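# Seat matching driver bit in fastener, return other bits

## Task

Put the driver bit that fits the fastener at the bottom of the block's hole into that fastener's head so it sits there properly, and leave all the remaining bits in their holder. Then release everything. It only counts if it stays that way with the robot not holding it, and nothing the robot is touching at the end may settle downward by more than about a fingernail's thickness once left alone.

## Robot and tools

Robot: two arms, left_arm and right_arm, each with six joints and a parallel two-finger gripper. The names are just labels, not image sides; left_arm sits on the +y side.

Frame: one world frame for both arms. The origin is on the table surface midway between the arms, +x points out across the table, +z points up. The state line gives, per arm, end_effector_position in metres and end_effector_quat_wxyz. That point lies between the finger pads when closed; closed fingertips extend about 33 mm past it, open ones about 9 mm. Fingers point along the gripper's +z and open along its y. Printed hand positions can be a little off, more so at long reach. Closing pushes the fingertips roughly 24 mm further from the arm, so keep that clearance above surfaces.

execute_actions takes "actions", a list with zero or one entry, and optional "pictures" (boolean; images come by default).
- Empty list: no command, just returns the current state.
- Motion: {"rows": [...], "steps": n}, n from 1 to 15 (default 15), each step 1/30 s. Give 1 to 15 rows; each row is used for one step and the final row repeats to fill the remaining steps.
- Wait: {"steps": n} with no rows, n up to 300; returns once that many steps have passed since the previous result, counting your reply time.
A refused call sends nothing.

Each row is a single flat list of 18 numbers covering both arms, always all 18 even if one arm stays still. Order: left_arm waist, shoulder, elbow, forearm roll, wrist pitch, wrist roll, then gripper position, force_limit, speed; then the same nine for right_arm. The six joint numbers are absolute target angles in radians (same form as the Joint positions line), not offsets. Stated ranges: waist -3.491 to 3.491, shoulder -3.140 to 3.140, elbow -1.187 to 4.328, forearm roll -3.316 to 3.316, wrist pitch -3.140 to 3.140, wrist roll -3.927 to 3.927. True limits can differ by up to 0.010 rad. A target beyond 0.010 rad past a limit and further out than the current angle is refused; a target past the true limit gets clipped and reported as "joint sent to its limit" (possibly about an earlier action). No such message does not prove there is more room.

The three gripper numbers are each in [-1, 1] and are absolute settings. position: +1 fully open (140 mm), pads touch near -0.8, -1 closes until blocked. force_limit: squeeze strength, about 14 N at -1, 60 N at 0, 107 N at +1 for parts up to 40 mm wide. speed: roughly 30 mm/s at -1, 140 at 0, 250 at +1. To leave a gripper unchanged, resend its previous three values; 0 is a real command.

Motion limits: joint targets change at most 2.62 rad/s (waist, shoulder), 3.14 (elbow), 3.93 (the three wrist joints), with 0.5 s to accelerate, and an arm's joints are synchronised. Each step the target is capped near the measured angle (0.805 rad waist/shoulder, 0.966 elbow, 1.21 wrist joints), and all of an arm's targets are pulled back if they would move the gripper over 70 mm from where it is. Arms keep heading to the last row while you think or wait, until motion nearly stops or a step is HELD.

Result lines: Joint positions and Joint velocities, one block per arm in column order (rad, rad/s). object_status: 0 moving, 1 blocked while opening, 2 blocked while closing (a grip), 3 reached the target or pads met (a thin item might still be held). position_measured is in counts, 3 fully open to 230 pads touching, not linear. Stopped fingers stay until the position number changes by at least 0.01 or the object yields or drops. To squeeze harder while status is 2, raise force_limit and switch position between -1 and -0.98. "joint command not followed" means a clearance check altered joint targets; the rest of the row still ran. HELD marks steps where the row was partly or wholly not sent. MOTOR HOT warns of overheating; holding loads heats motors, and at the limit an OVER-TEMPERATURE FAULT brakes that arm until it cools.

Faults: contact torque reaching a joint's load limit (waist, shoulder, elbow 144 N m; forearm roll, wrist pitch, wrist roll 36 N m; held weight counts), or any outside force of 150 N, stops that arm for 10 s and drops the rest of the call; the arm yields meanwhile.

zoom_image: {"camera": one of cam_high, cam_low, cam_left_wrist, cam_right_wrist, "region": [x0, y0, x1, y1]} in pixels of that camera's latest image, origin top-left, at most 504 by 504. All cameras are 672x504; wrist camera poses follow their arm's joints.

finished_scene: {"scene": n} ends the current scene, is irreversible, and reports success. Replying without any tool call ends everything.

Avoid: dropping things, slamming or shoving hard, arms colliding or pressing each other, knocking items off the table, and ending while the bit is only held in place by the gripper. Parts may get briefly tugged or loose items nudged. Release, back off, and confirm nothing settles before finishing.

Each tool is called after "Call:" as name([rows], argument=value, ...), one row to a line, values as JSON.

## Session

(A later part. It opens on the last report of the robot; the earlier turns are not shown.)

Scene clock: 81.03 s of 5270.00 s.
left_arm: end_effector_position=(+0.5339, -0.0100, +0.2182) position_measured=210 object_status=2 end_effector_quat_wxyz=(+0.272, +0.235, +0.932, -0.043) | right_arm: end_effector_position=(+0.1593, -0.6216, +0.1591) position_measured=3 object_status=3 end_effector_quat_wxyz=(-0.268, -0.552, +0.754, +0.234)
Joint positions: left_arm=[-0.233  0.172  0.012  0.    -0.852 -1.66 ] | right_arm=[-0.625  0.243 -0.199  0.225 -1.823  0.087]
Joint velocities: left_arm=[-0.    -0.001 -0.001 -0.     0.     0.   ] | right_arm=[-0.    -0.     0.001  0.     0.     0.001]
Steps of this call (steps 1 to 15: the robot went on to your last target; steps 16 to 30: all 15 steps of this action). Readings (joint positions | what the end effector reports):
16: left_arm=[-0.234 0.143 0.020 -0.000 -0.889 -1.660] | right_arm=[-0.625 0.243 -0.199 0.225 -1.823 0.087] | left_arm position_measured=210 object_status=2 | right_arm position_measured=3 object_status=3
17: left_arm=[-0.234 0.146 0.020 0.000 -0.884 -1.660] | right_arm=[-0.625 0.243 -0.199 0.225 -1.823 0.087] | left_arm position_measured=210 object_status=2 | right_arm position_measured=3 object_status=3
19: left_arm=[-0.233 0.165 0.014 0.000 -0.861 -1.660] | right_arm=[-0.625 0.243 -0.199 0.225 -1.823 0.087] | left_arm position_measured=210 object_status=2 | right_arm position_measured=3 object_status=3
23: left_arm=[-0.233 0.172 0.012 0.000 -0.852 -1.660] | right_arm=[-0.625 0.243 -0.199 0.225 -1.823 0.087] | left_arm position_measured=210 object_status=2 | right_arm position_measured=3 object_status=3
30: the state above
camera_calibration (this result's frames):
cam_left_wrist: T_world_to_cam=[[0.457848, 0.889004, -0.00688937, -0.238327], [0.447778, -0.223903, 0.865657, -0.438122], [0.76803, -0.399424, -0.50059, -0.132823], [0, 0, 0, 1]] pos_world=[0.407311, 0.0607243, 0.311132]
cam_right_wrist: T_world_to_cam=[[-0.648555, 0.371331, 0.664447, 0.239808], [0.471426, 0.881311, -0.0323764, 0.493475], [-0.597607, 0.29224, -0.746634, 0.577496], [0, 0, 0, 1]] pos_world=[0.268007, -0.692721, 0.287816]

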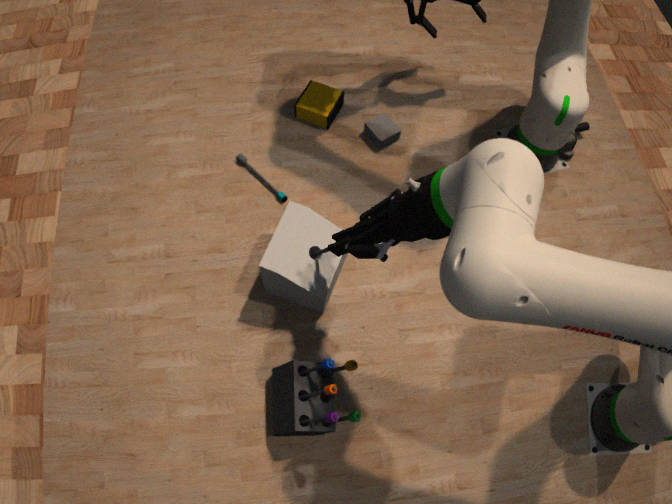

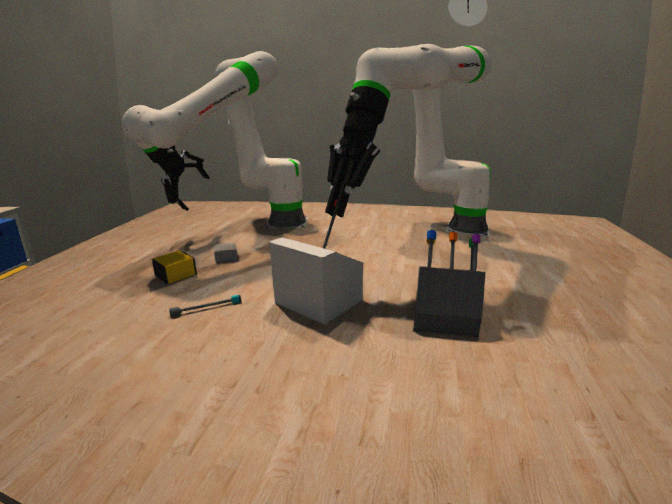

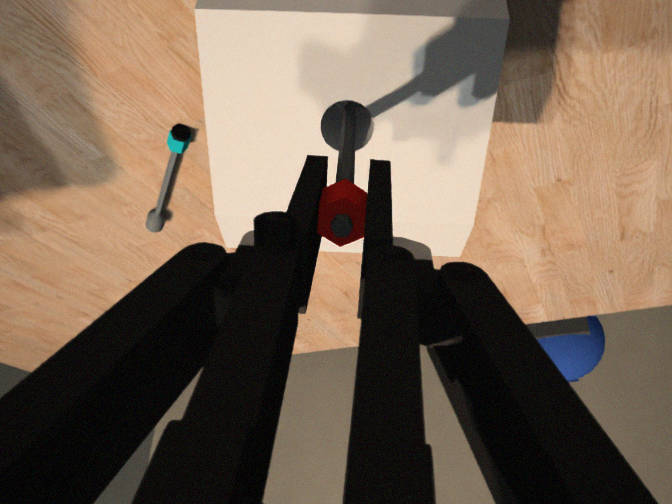

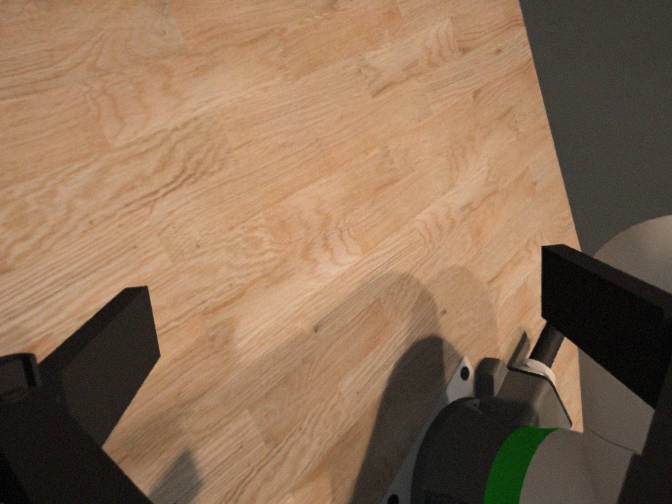

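Call:
execute_actions([
  {"rows":[[-0.2335,0.194,0.007,0,-0.825,-1.66,-1,0,0,-0.625,0.243,-0.199,0.225,-1.823,0.087,1,0,0]]},
])

Call:
zoom_image(camera="cam_left_wrist", region=[270, 60, 430, 260])

Scene clock: 82.00 s of 5270.00 s.
left_arm: end_effector_position=(+0.5398, -0.0132, +0.2050) position_measured=210 object_status=2 end_effector_quat_wxyz=(+0.272, +0.236, +0.932, -0.043) | right_arm: end_effector_position=(+0.1593, -0.6216, +0.1591) position_measured=3 object_status=3 end_effector_quat_wxyz=(-0.268, -0.552, +0.754, +0.234)
Joint positions: left_arm=[-0.233  0.194  0.007 -0.    -0.825 -1.66 ] | right_arm=[-0.625  0.243 -0.199  0.225 -1.823  0.087]
Joint velocities: left_arm=[-0.     0.002  0.     0.    -0.    -0.   ] | right_arm=[-0.001 -0.    -0.    -0.    -0.    -0.001]
Steps of this call (steps 1 to 14: the robot went on to your last target; steps 15 to 29: all 15 steps of this action). Readings (joint positions | what the end effector reports):
15: left_arm=[-0.232 0.172 0.012 0.000 -0.852 -1.660] | right_arm=[-0.625 0.243 -0.199 0.225 -1.823 0.087] | left_arm position_measured=210 object_status=2 | right_arm position_measured=3 object_status=3
16: left_arm=[-0.233 0.175 0.011 0.000 -0.847 -1.660] | right_arm=[-0.625 0.243 -0.199 0.225 -1.823 0.087] | left_arm position_measured=210 object_status=2 | right_arm position_measured=3 object_status=3
18: left_arm=[-0.233 0.191 0.007 -0.000 -0.829 -1.660] | right_arm=[-0.625 0.243 -0.199 0.225 -1.823 0.087] | left_arm position_measured=210 object_status=2 | right_arm position_measured=3 object_status=3
22: left_arm=[-0.233 0.194 0.007 -0.000 -0.825 -1.660] | right_arm=[-0.625 0.243 -0.199 0.225 -1.823 0.087] | left_arm position_measured=210 object_status=2 | right_arm position_measured=3 object_status=3
29: the state above
camera_calibration (this result's frames):
cam_left_wrist: T_world_to_cam=[[0.458777, 0.888527, -0.00663408, -0.238831], [0.44755, -0.224623, 0.865588, -0.429935], [0.767608, -0.400081, -0.500712, -0.144978], [0, 0, 0, 1]] pos_world=[0.413274, 0.0576319, 0.29797]
cam_right_wrist: T_world_to_cam=[[-0.648555, 0.371331, 0.664447, 0.239808], [0.471426, 0.881311, -0.0323764, 0.493475], [-0.597607, 0.29224, -0.746634, 0.577496], [0, 0, 0, 1]] pos_world=[0.268007, -0.692721, 0.287816]

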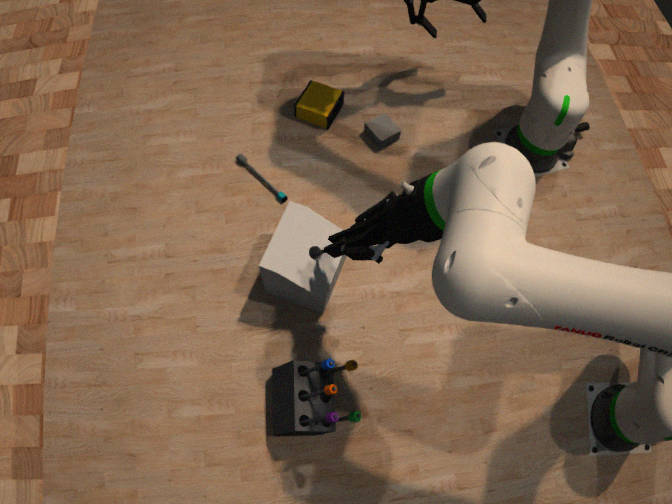

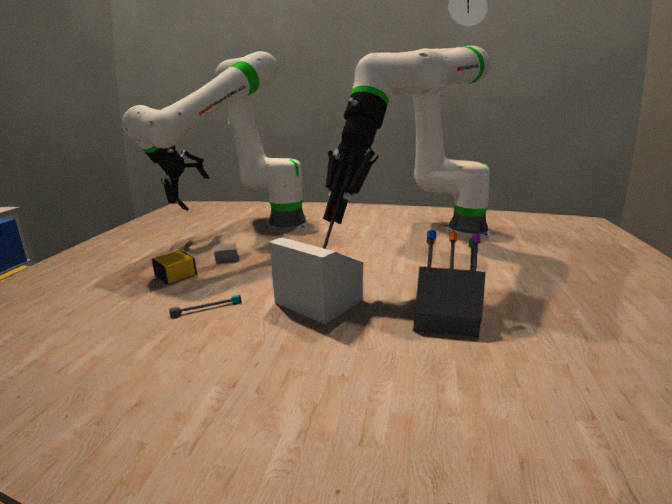

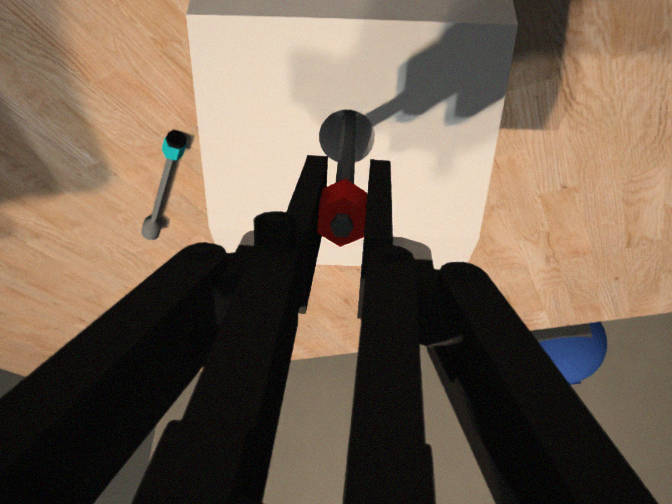

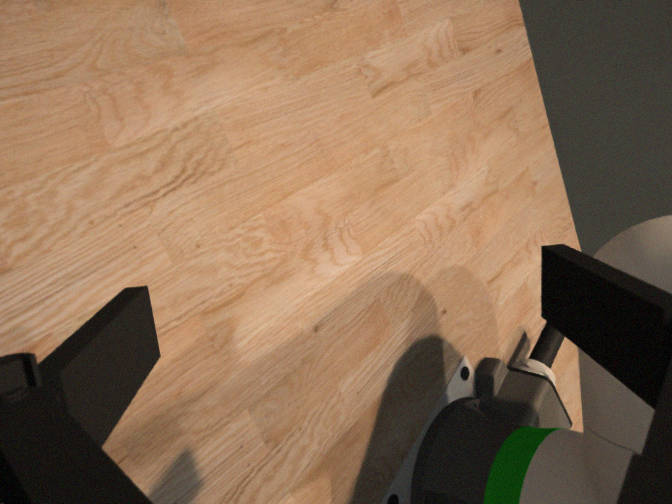

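Region (270, 60, 430, 260) of cam_left_wrist's 672x504 image, scaled by 2.520, with more detail than that image has; it fills the left 403 columns of this view, and the rest is white.

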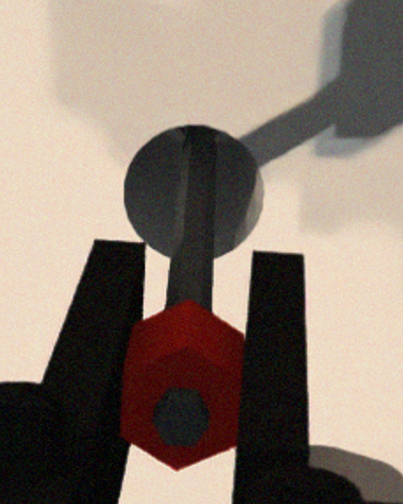

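Call:
execute_actions([
  {"rows":[[-0.234,0.212,0.0077,0,-0.8077,-1.66,-1,0,0,-0.625,0.243,-0.199,0.225,-1.823,0.087,1,0,0]]},
])

Call:
zoom_image(camera="cam_left_wrist", region=[270, 60, 430, 260])

Scene clock: 83.20 s of 5270.00 s.
left_arm: end_effector_position=(+0.5449, -0.0159, +0.1963) position_measured=210 object_status=2 end_effector_quat_wxyz=(+0.272, +0.236, +0.932, -0.044) | right_arm: end_effector_position=(+0.1593, -0.6216, +0.1591) position_measured=3 object_status=3 end_effector_quat_wxyz=(-0.268, -0.552, +0.754, +0.234)
Joint positions: left_arm=[-0.234  0.212  0.008  0.    -0.808 -1.66 ] | right_arm=[-0.625  0.243 -0.199  0.225 -1.823  0.087]
Joint velocities: left_arm=[-0.     0.001  0.    -0.001  0.001 -0.   ] | right_arm=[ 0.001 -0.    -0.001  0.     0.     0.001]
Steps of this call (steps 1 to 15: the robot went on to your last target; steps 16 to 21: nothing new was sent; steps 22 to 36: all 15 steps of this action). Readings (joint positions | what the end effector reports):
22: left_arm=[-0.234 0.194 0.007 0.000 -0.825 -1.660] | right_arm=[-0.625 0.243 -0.199 0.225 -1.823 0.087] | left_arm position_measured=210 object_status=2 | right_arm position_measured=3 object_status=3
23: left_arm=[-0.234 0.197 0.007 0.000 -0.821 -1.660] | right_arm=[-0.625 0.243 -0.199 0.225 -1.823 0.087] | left_arm position_measured=210 object_status=2 | right_arm position_measured=3 object_status=3
25: left_arm=[-0.234 0.210 0.008 0.000 -0.810 -1.660] | right_arm=[-0.625 0.243 -0.199 0.225 -1.823 0.087] | left_arm position_measured=210 object_status=2 | right_arm position_measured=3 object_status=3
29: left_arm=[-0.234 0.212 0.008 0.000 -0.808 -1.660] | right_arm=[-0.625 0.243 -0.199 0.225 -1.823 0.087] | left_arm position_measured=210 object_status=2 | right_arm position_measured=3 object_status=3
36: the state above
camera_calibration (this result's frames):
cam_left_wrist: T_world_to_cam=[[0.459159, 0.888327, -0.00700232, -0.238984], [0.447517, -0.22449, 0.86564, -0.425301], [0.767399, -0.4006, -0.500618, -0.154248], [0, 0, 0, 1]] pos_world=[0.418431, 0.0550289, 0.289264]
cam_right_wrist: T_world_to_cam=[[-0.648555, 0.371331, 0.664447, 0.239808], [0.471426, 0.881311, -0.0323763, 0.493475], [-0.597607, 0.29224, -0.746634, 0.577496], [0, 0, 0, 1]] pos_world=[0.268007, -0.692721, 0.287816]

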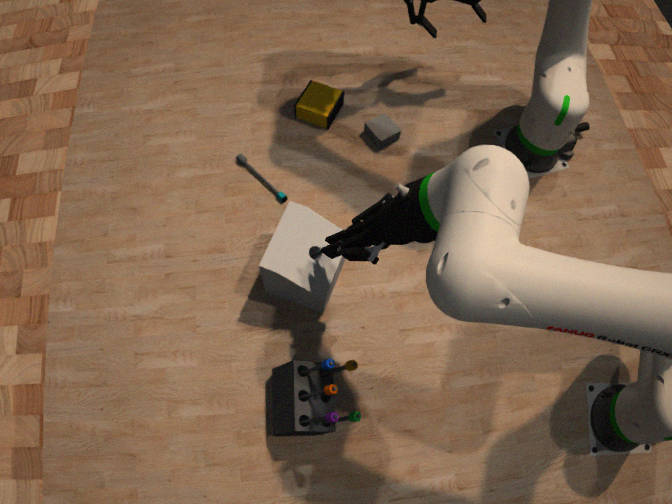

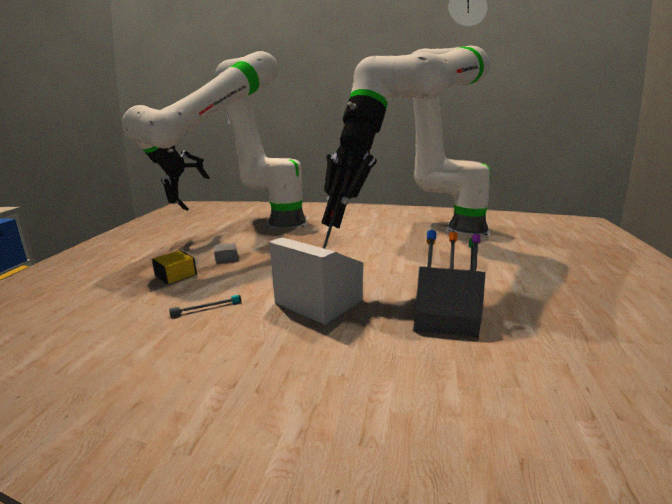

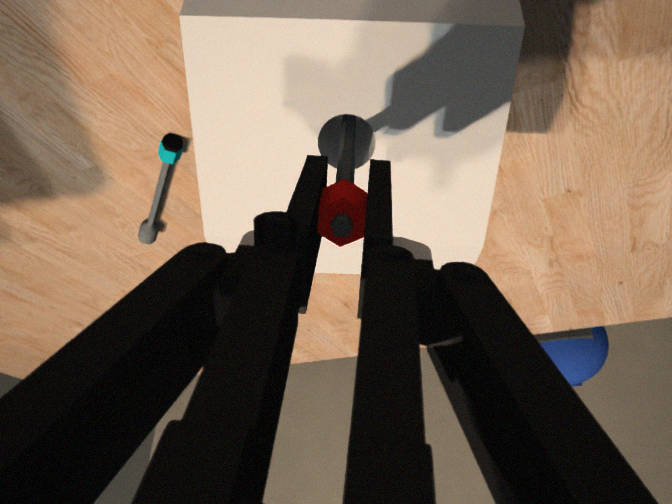

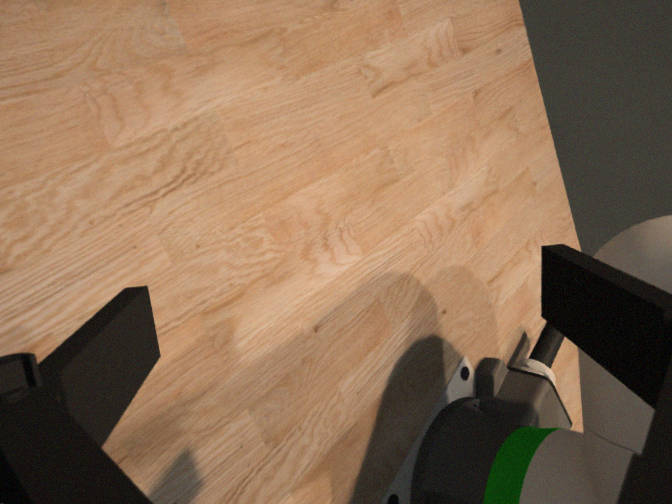

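Region (270, 60, 430, 260) of cam_left_wrist's 672x504 image, scaled by 2.520, with more detail than that image has; it fills the left 403 columns of this view, and the rest is white.

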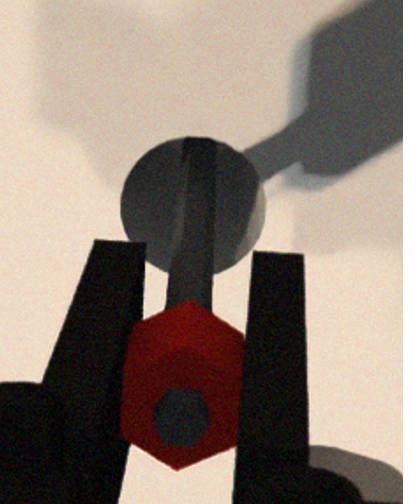

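Another 7 mm.

Call:
execute_actions([
  {"rows":[[-0.2343,0.2235,0.0067,0,-0.7952,-1.66,-1,0,0,-0.625,0.243,-0.199,0.225,-1.823,0.087,1,0,0]]},
])

Call:
zoom_image(camera="cam_left_wrist", region=[270, 60, 430, 260])

Scene clock: 84.13 s of 5270.00 s.
left_arm: end_effector_position=(+0.5480, -0.0174, +0.1900) position_measured=210 object_status=2 end_effector_quat_wxyz=(+0.272, +0.236, +0.932, -0.044) | right_arm: end_effector_position=(+0.1593, -0.6216, +0.1591) position_measured=3 object_status=3 end_effector_quat_wxyz=(-0.268, -0.552, +0.754, +0.234)
Joint positions: left_arm=[-0.234  0.223  0.007 -0.    -0.795 -1.66 ] | right_arm=[-0.625  0.243 -0.199  0.225 -1.823  0.087]
Joint velocities: left_arm=[-0.     0.001  0.     0.001  0.    -0.   ] | right_arm=[ 0.     0.     0.002 -0.    -0.    -0.001]
Steps of this call (steps 1 to 13: the robot went on to your last target; steps 14 to 28: all 15 steps of this action). Readings (joint positions | what the end effector reports):
14: left_arm=[-0.234 0.212 0.008 0.000 -0.807 -1.660] | right_arm=[-0.625 0.243 -0.199 0.225 -1.823 0.087] | left_arm position_measured=210 object_status=2 | right_arm position_measured=3 object_status=3
15: left_arm=[-0.234 0.215 0.008 0.000 -0.804 -1.660] | right_arm=[-0.625 0.243 -0.199 0.225 -1.823 0.087] | left_arm position_measured=210 object_status=2 | right_arm position_measured=3 object_status=3
17: left_arm=[-0.234 0.223 0.007 -0.000 -0.796 -1.660] | right_arm=[-0.625 0.243 -0.199 0.225 -1.823 0.087] | left_arm position_measured=210 object_status=2 | right_arm position_measured=3 object_status=3
21: left_arm=[-0.234 0.223 0.007 -0.000 -0.795 -1.660] | right_arm=[-0.625 0.243 -0.199 0.225 -1.823 0.087] | left_arm position_measured=210 object_status=2 | right_arm position_measured=3 object_status=3
28: the state above
camera_calibration (this result's frames):
cam_left_wrist: T_world_to_cam=[[0.45948, 0.888163, -0.00670147, -0.239378], [0.447331, -0.22489, 0.865633, -0.42146], [0.767315, -0.400739, -0.500635, -0.160337], [0, 0, 0, 1]] pos_world=[0.421551, 0.0535715, 0.282956]
cam_right_wrist: T_world_to_cam=[[-0.648555, 0.371331, 0.664447, 0.239808], [0.471426, 0.881311, -0.0323765, 0.493475], [-0.597607, 0.29224, -0.746634, 0.577496], [0, 0, 0, 1]] pos_world=[0.268007, -0.692721, 0.287816]

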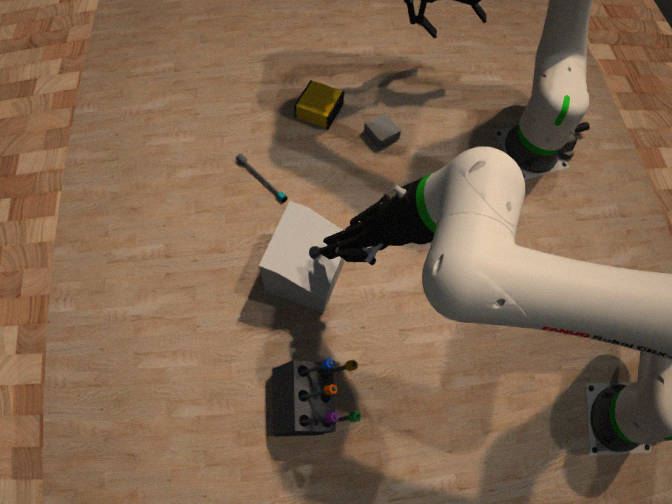

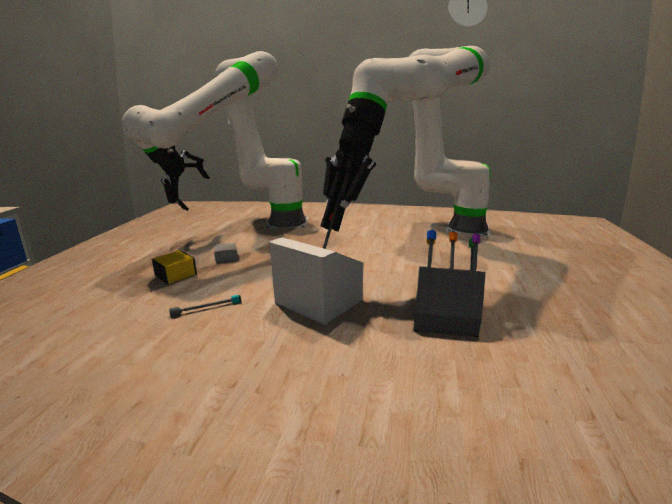

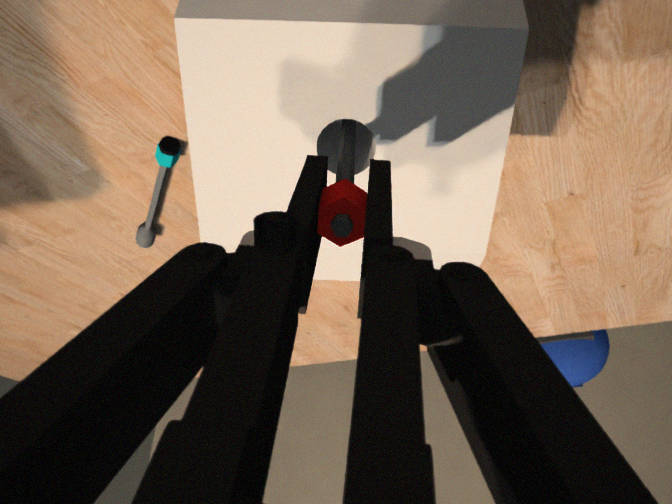

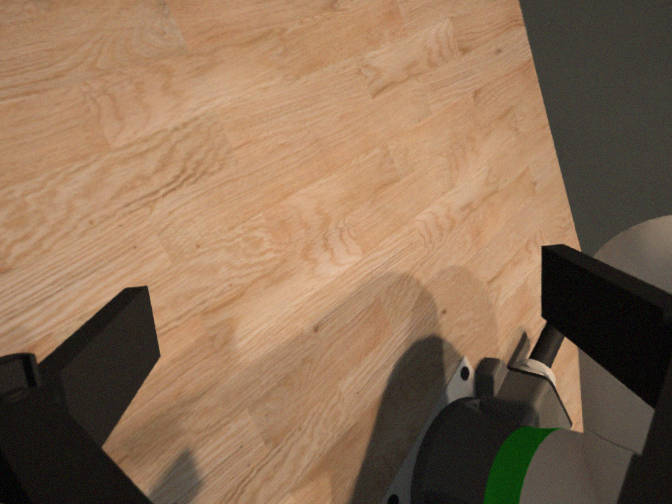

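Region (270, 60, 430, 260) of cam_left_wrist's 672x504 image, scaled by 2.520, with more detail than that image has; it fills the left 403 columns of this view, and the rest is white.

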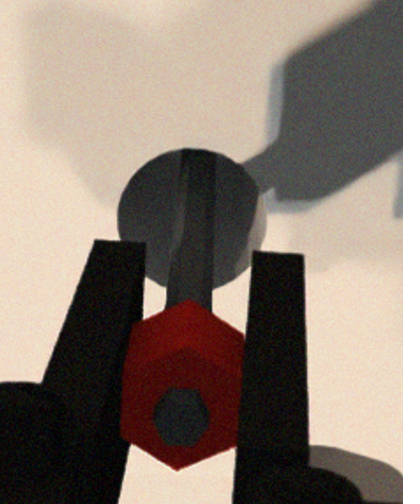

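Call:
execute_actions([
  {"rows":[[-0.2347,0.235,0.006,0,-0.783,-1.66,-1,0,0,-0.625,0.243,-0.199,0.225,-1.823,0.087,1,0,0]]},
])

Call:
zoom_image(camera="cam_left_wrist", region=[270, 60, 430, 260])

Scene clock: 85.17 s of 5270.00 s.
left_arm: end_effector_position=(+0.5511, -0.0191, +0.1841) position_measured=210 object_status=2 end_effector_quat_wxyz=(+0.272, +0.236, +0.932, -0.044) | right_arm: end_effector_position=(+0.1593, -0.6216, +0.1591) position_measured=3 object_status=3 end_effector_quat_wxyz=(-0.268, -0.552, +0.754, +0.234)
Joint positions: left_arm=[-0.235  0.235  0.006  0.    -0.783 -1.66 ] | right_arm=[-0.625  0.243 -0.199  0.225 -1.823  0.087]
Joint velocities: left_arm=[ 0.    -0.001 -0.002 -0.002 -0.     0.   ] | right_arm=[ 0.001 -0.     0.001  0.    -0.001  0.001]
Steps of this call (steps 1 to 15: the robot went on to your last target; step 16: nothing new was sent; steps 17 to 31: all 15 steps of this action). Readings (joint positions | what the end effector reports):
17: left_arm=[-0.234 0.224 0.007 0.000 -0.795 -1.660] | right_arm=[-0.625 0.243 -0.199 0.225 -1.823 0.087] | left_arm position_measured=210 object_status=2 | right_arm position_measured=3 object_status=3
18: left_arm=[-0.234 0.227 0.007 0.000 -0.791 -1.660] | right_arm=[-0.625 0.243 -0.199 0.225 -1.823 0.087] | left_arm position_measured=210 object_status=2 | right_arm position_measured=3 object_status=3
20: left_arm=[-0.235 0.233 0.006 0.001 -0.784 -1.660] | right_arm=[-0.625 0.243 -0.199 0.225 -1.823 0.087] | left_arm position_measured=210 object_status=2 | right_arm position_measured=3 object_status=3
24: left_arm=[-0.235 0.234 0.006 0.001 -0.783 -1.660] | right_arm=[-0.625 0.243 -0.199 0.225 -1.823 0.087] | left_arm position_measured=210 object_status=2 | right_arm position_measured=3 object_status=3
31: the state above
camera_calibration (this result's frames):
cam_left_wrist: T_world_to_cam=[[0.459838, 0.887976, -0.00686797, -0.23947], [0.446976, -0.224769, 0.865847, -0.417926], [0.767308, -0.401219, -0.500262, -0.166403], [0, 0, 0, 1]] pos_world=[0.424603, 0.0519427, 0.27697]
cam_right_wrist: T_world_to_cam=[[-0.648555, 0.371331, 0.664447, 0.239808], [0.471426, 0.881311, -0.0323764, 0.493475], [-0.597607, 0.29224, -0.746634, 0.577496], [0, 0, 0, 1]] pos_world=[0.268007, -0.692721, 0.287816]

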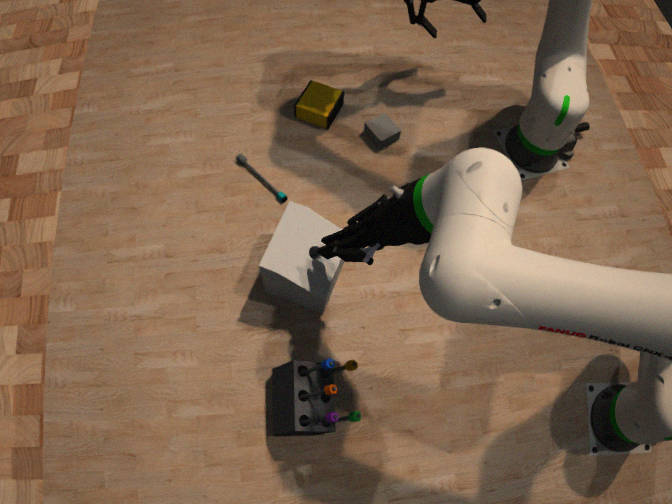

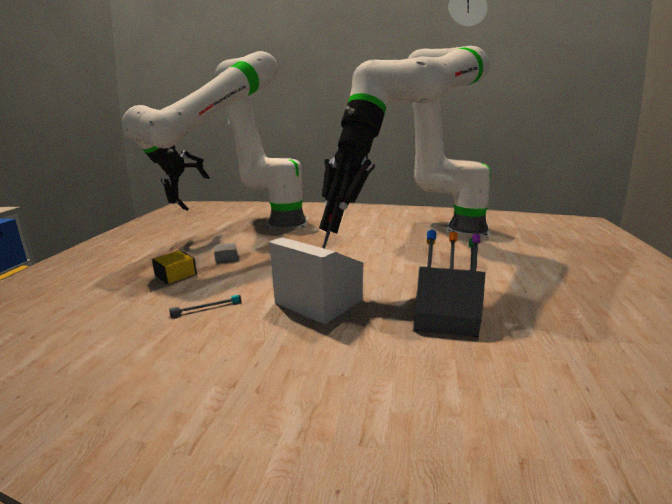

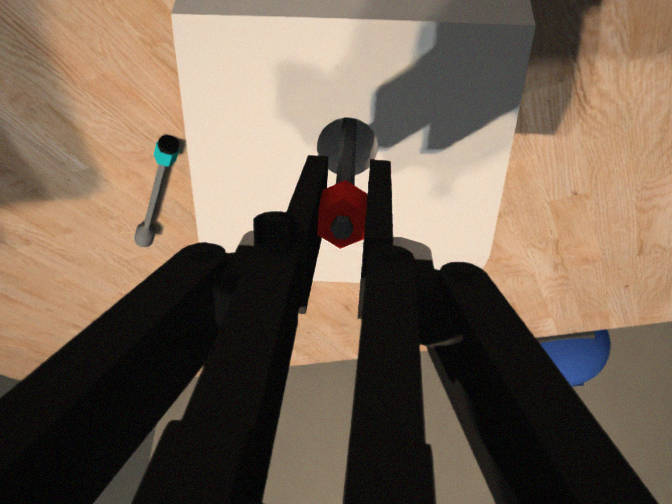

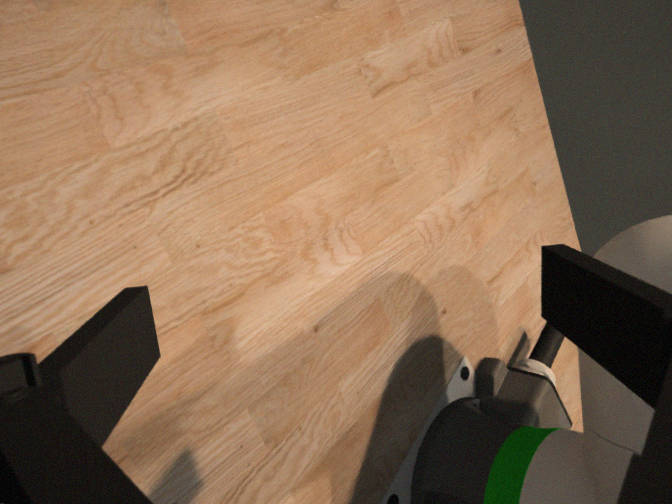

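Region (270, 60, 430, 260) of cam_left_wrist's 672x504 image, scaled by 2.520, with more detail than that image has; it fills the left 403 columns of this view, and the rest is white.

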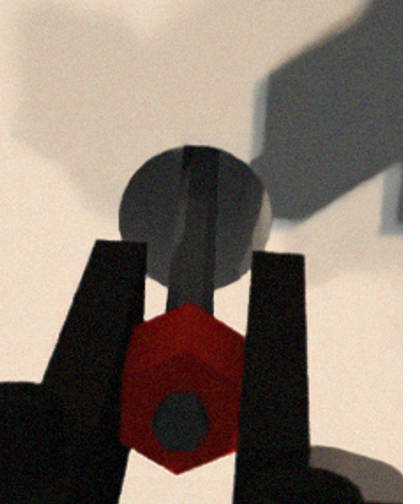

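Call:
execute_actions([
  {"rows":[[-0.2345,0.229,0.0063,0,-0.789,-1.66,-1,0,0,-0.625,0.243,-0.199,0.225,-1.823,0.087,1,0,0],[-0.2345,0.229,0.0063,0,-0.789,-1.66,-1,0,0,-0.625,0.243,-0.199,0.225,-1.823,0.087,1,0,0],[-0.2345,0.229,0.0063,0,-0.789,-1.66,-1,0,0,-0.625,0.243,-0.199,0.225,-1.823,0.087,1,0,0],[-0.2345,0.229,0.0063,0,-0.789,-1.66,-1,0,0,-0.625,0.243,-0.199,0.225,-1.823,0.087,1,0,0],[-0.2345,0.229,0.0063,0,-0.789,-1.66,-1,0,0,-0.625,0.243,-0.199,0.225,-1.823,0.087,1,0,0],[-0.2345,0.229,0.0063,0,-0.789,-1.5,-1,0,0,-0.625,0.243,-0.199,0.225,-1.823,0.087,1,0,0]]},
])

Call:
zoom_image(camera="cam_left_wrist", region=[270, 60, 430, 260])

Scene clock: 87.20 s of 5270.00 s.
left_arm: end_effector_position=(+0.5495, -0.0182, +0.1871) position_measured=210 object_status=2 end_effector_quat_wxyz=(+0.268, +0.161, +0.948, -0.065) | right_arm: end_effector_position=(+0.1593, -0.6216, +0.1591) position_measured=3 object_status=3 end_effector_quat_wxyz=(-0.268, -0.552, +0.754, +0.234)
Joint positions: left_arm=[-0.234  0.229  0.006 -0.    -0.789 -1.501] | right_arm=[-0.625  0.243 -0.199  0.225 -1.823  0.087]
Joint velocities: left_arm=[-0.     0.001  0.     0.     0.     0.022] | right_arm=[ 0.001  0.     0.    -0.     0.001 -0.001]
Steps of this call (steps 1 to 15: the robot went on to your last target; steps 16 to 46: nothing new was sent; steps 47 to 61: all 15 steps of this action). Readings (joint positions | what the end effector reports):
47: left_arm=[-0.235 0.235 0.006 -0.000 -0.783 -1.660] | right_arm=[-0.625 0.243 -0.199 0.225 -1.823 0.087] | left_arm position_measured=210 object_status=2 | right_arm position_measured=3 object_status=3
48: left_arm=[-0.235 0.233 0.006 -0.000 -0.786 -1.660] | right_arm=[-0.625 0.243 -0.199 0.225 -1.823 0.087] | left_arm position_measured=210 object_status=2 | right_arm position_measured=3 object_status=3
50: left_arm=[-0.234 0.231 0.006 -0.000 -0.789 -1.660] | right_arm=[-0.625 0.243 -0.199 0.225 -1.823 0.087] | left_arm position_measured=210 object_status=2 | right_arm position_measured=3 object_status=3
54: left_arm=[-0.234 0.229 0.006 -0.000 -0.789 -1.641] | right_arm=[-0.625 0.243 -0.199 0.225 -1.823 0.087] | left_arm position_measured=210 object_status=2 | right_arm position_measured=3 object_status=3
61: the state above
camera_calibration (this result's frames):
cam_left_wrist: T_world_to_cam=[[0.33438, 0.938024, -0.091116, -0.153931], [0.497687, -0.0936526, 0.862286, -0.444429], [0.800311, -0.333678, -0.498158, -0.180664], [0, 0, 0, 1]] pos_world=[0.417245, 0.0424853, 0.2792]
cam_right_wrist: T_world_to_cam=[[-0.648555, 0.371331, 0.664447, 0.239808], [0.471426, 0.881311, -0.0323763, 0.493475], [-0.597607, 0.29224, -0.746634, 0.577496], [0, 0, 0, 1]] pos_world=[0.268007, -0.692721, 0.287816]

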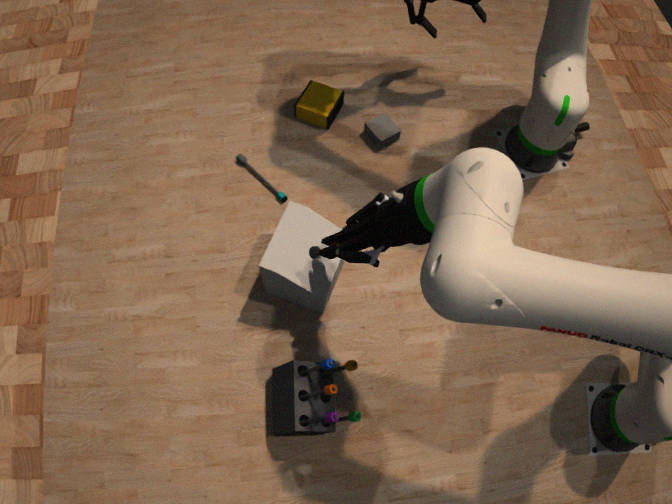

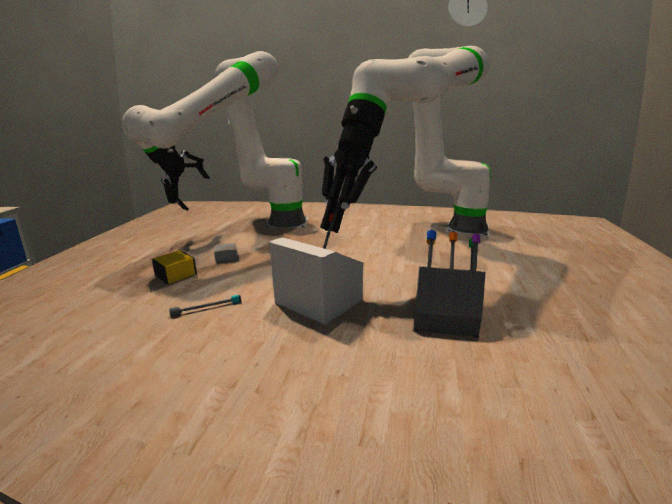

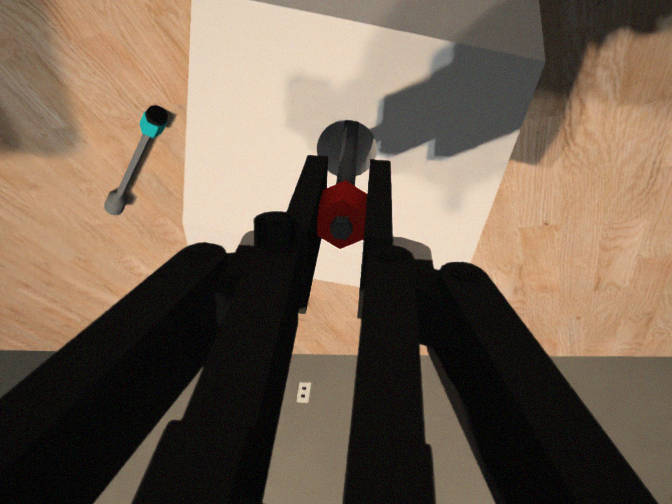

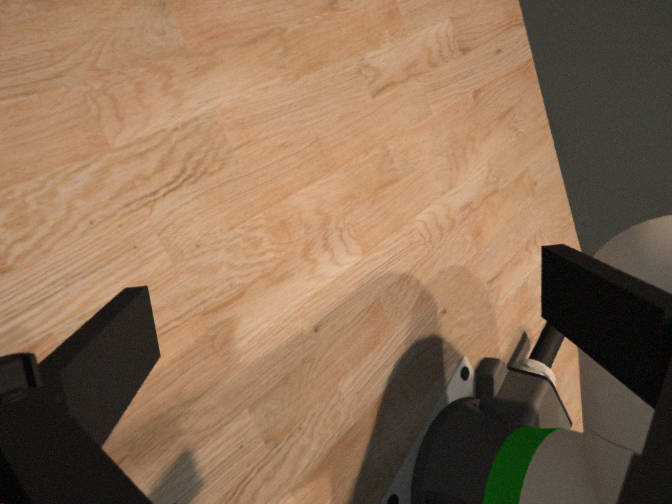

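Region (270, 60, 430, 260) of cam_left_wrist's 672x504 image, scaled by 2.520, with more detail than that image has; it fills the left 403 columns of this view, and the rest is white.

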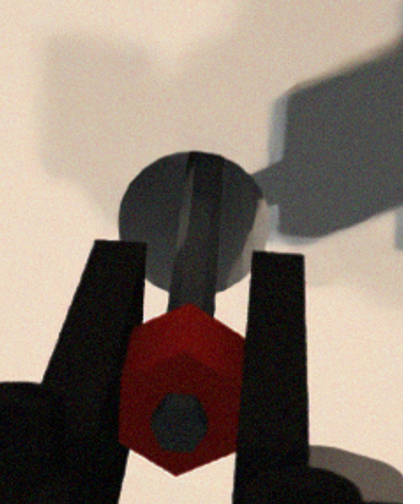

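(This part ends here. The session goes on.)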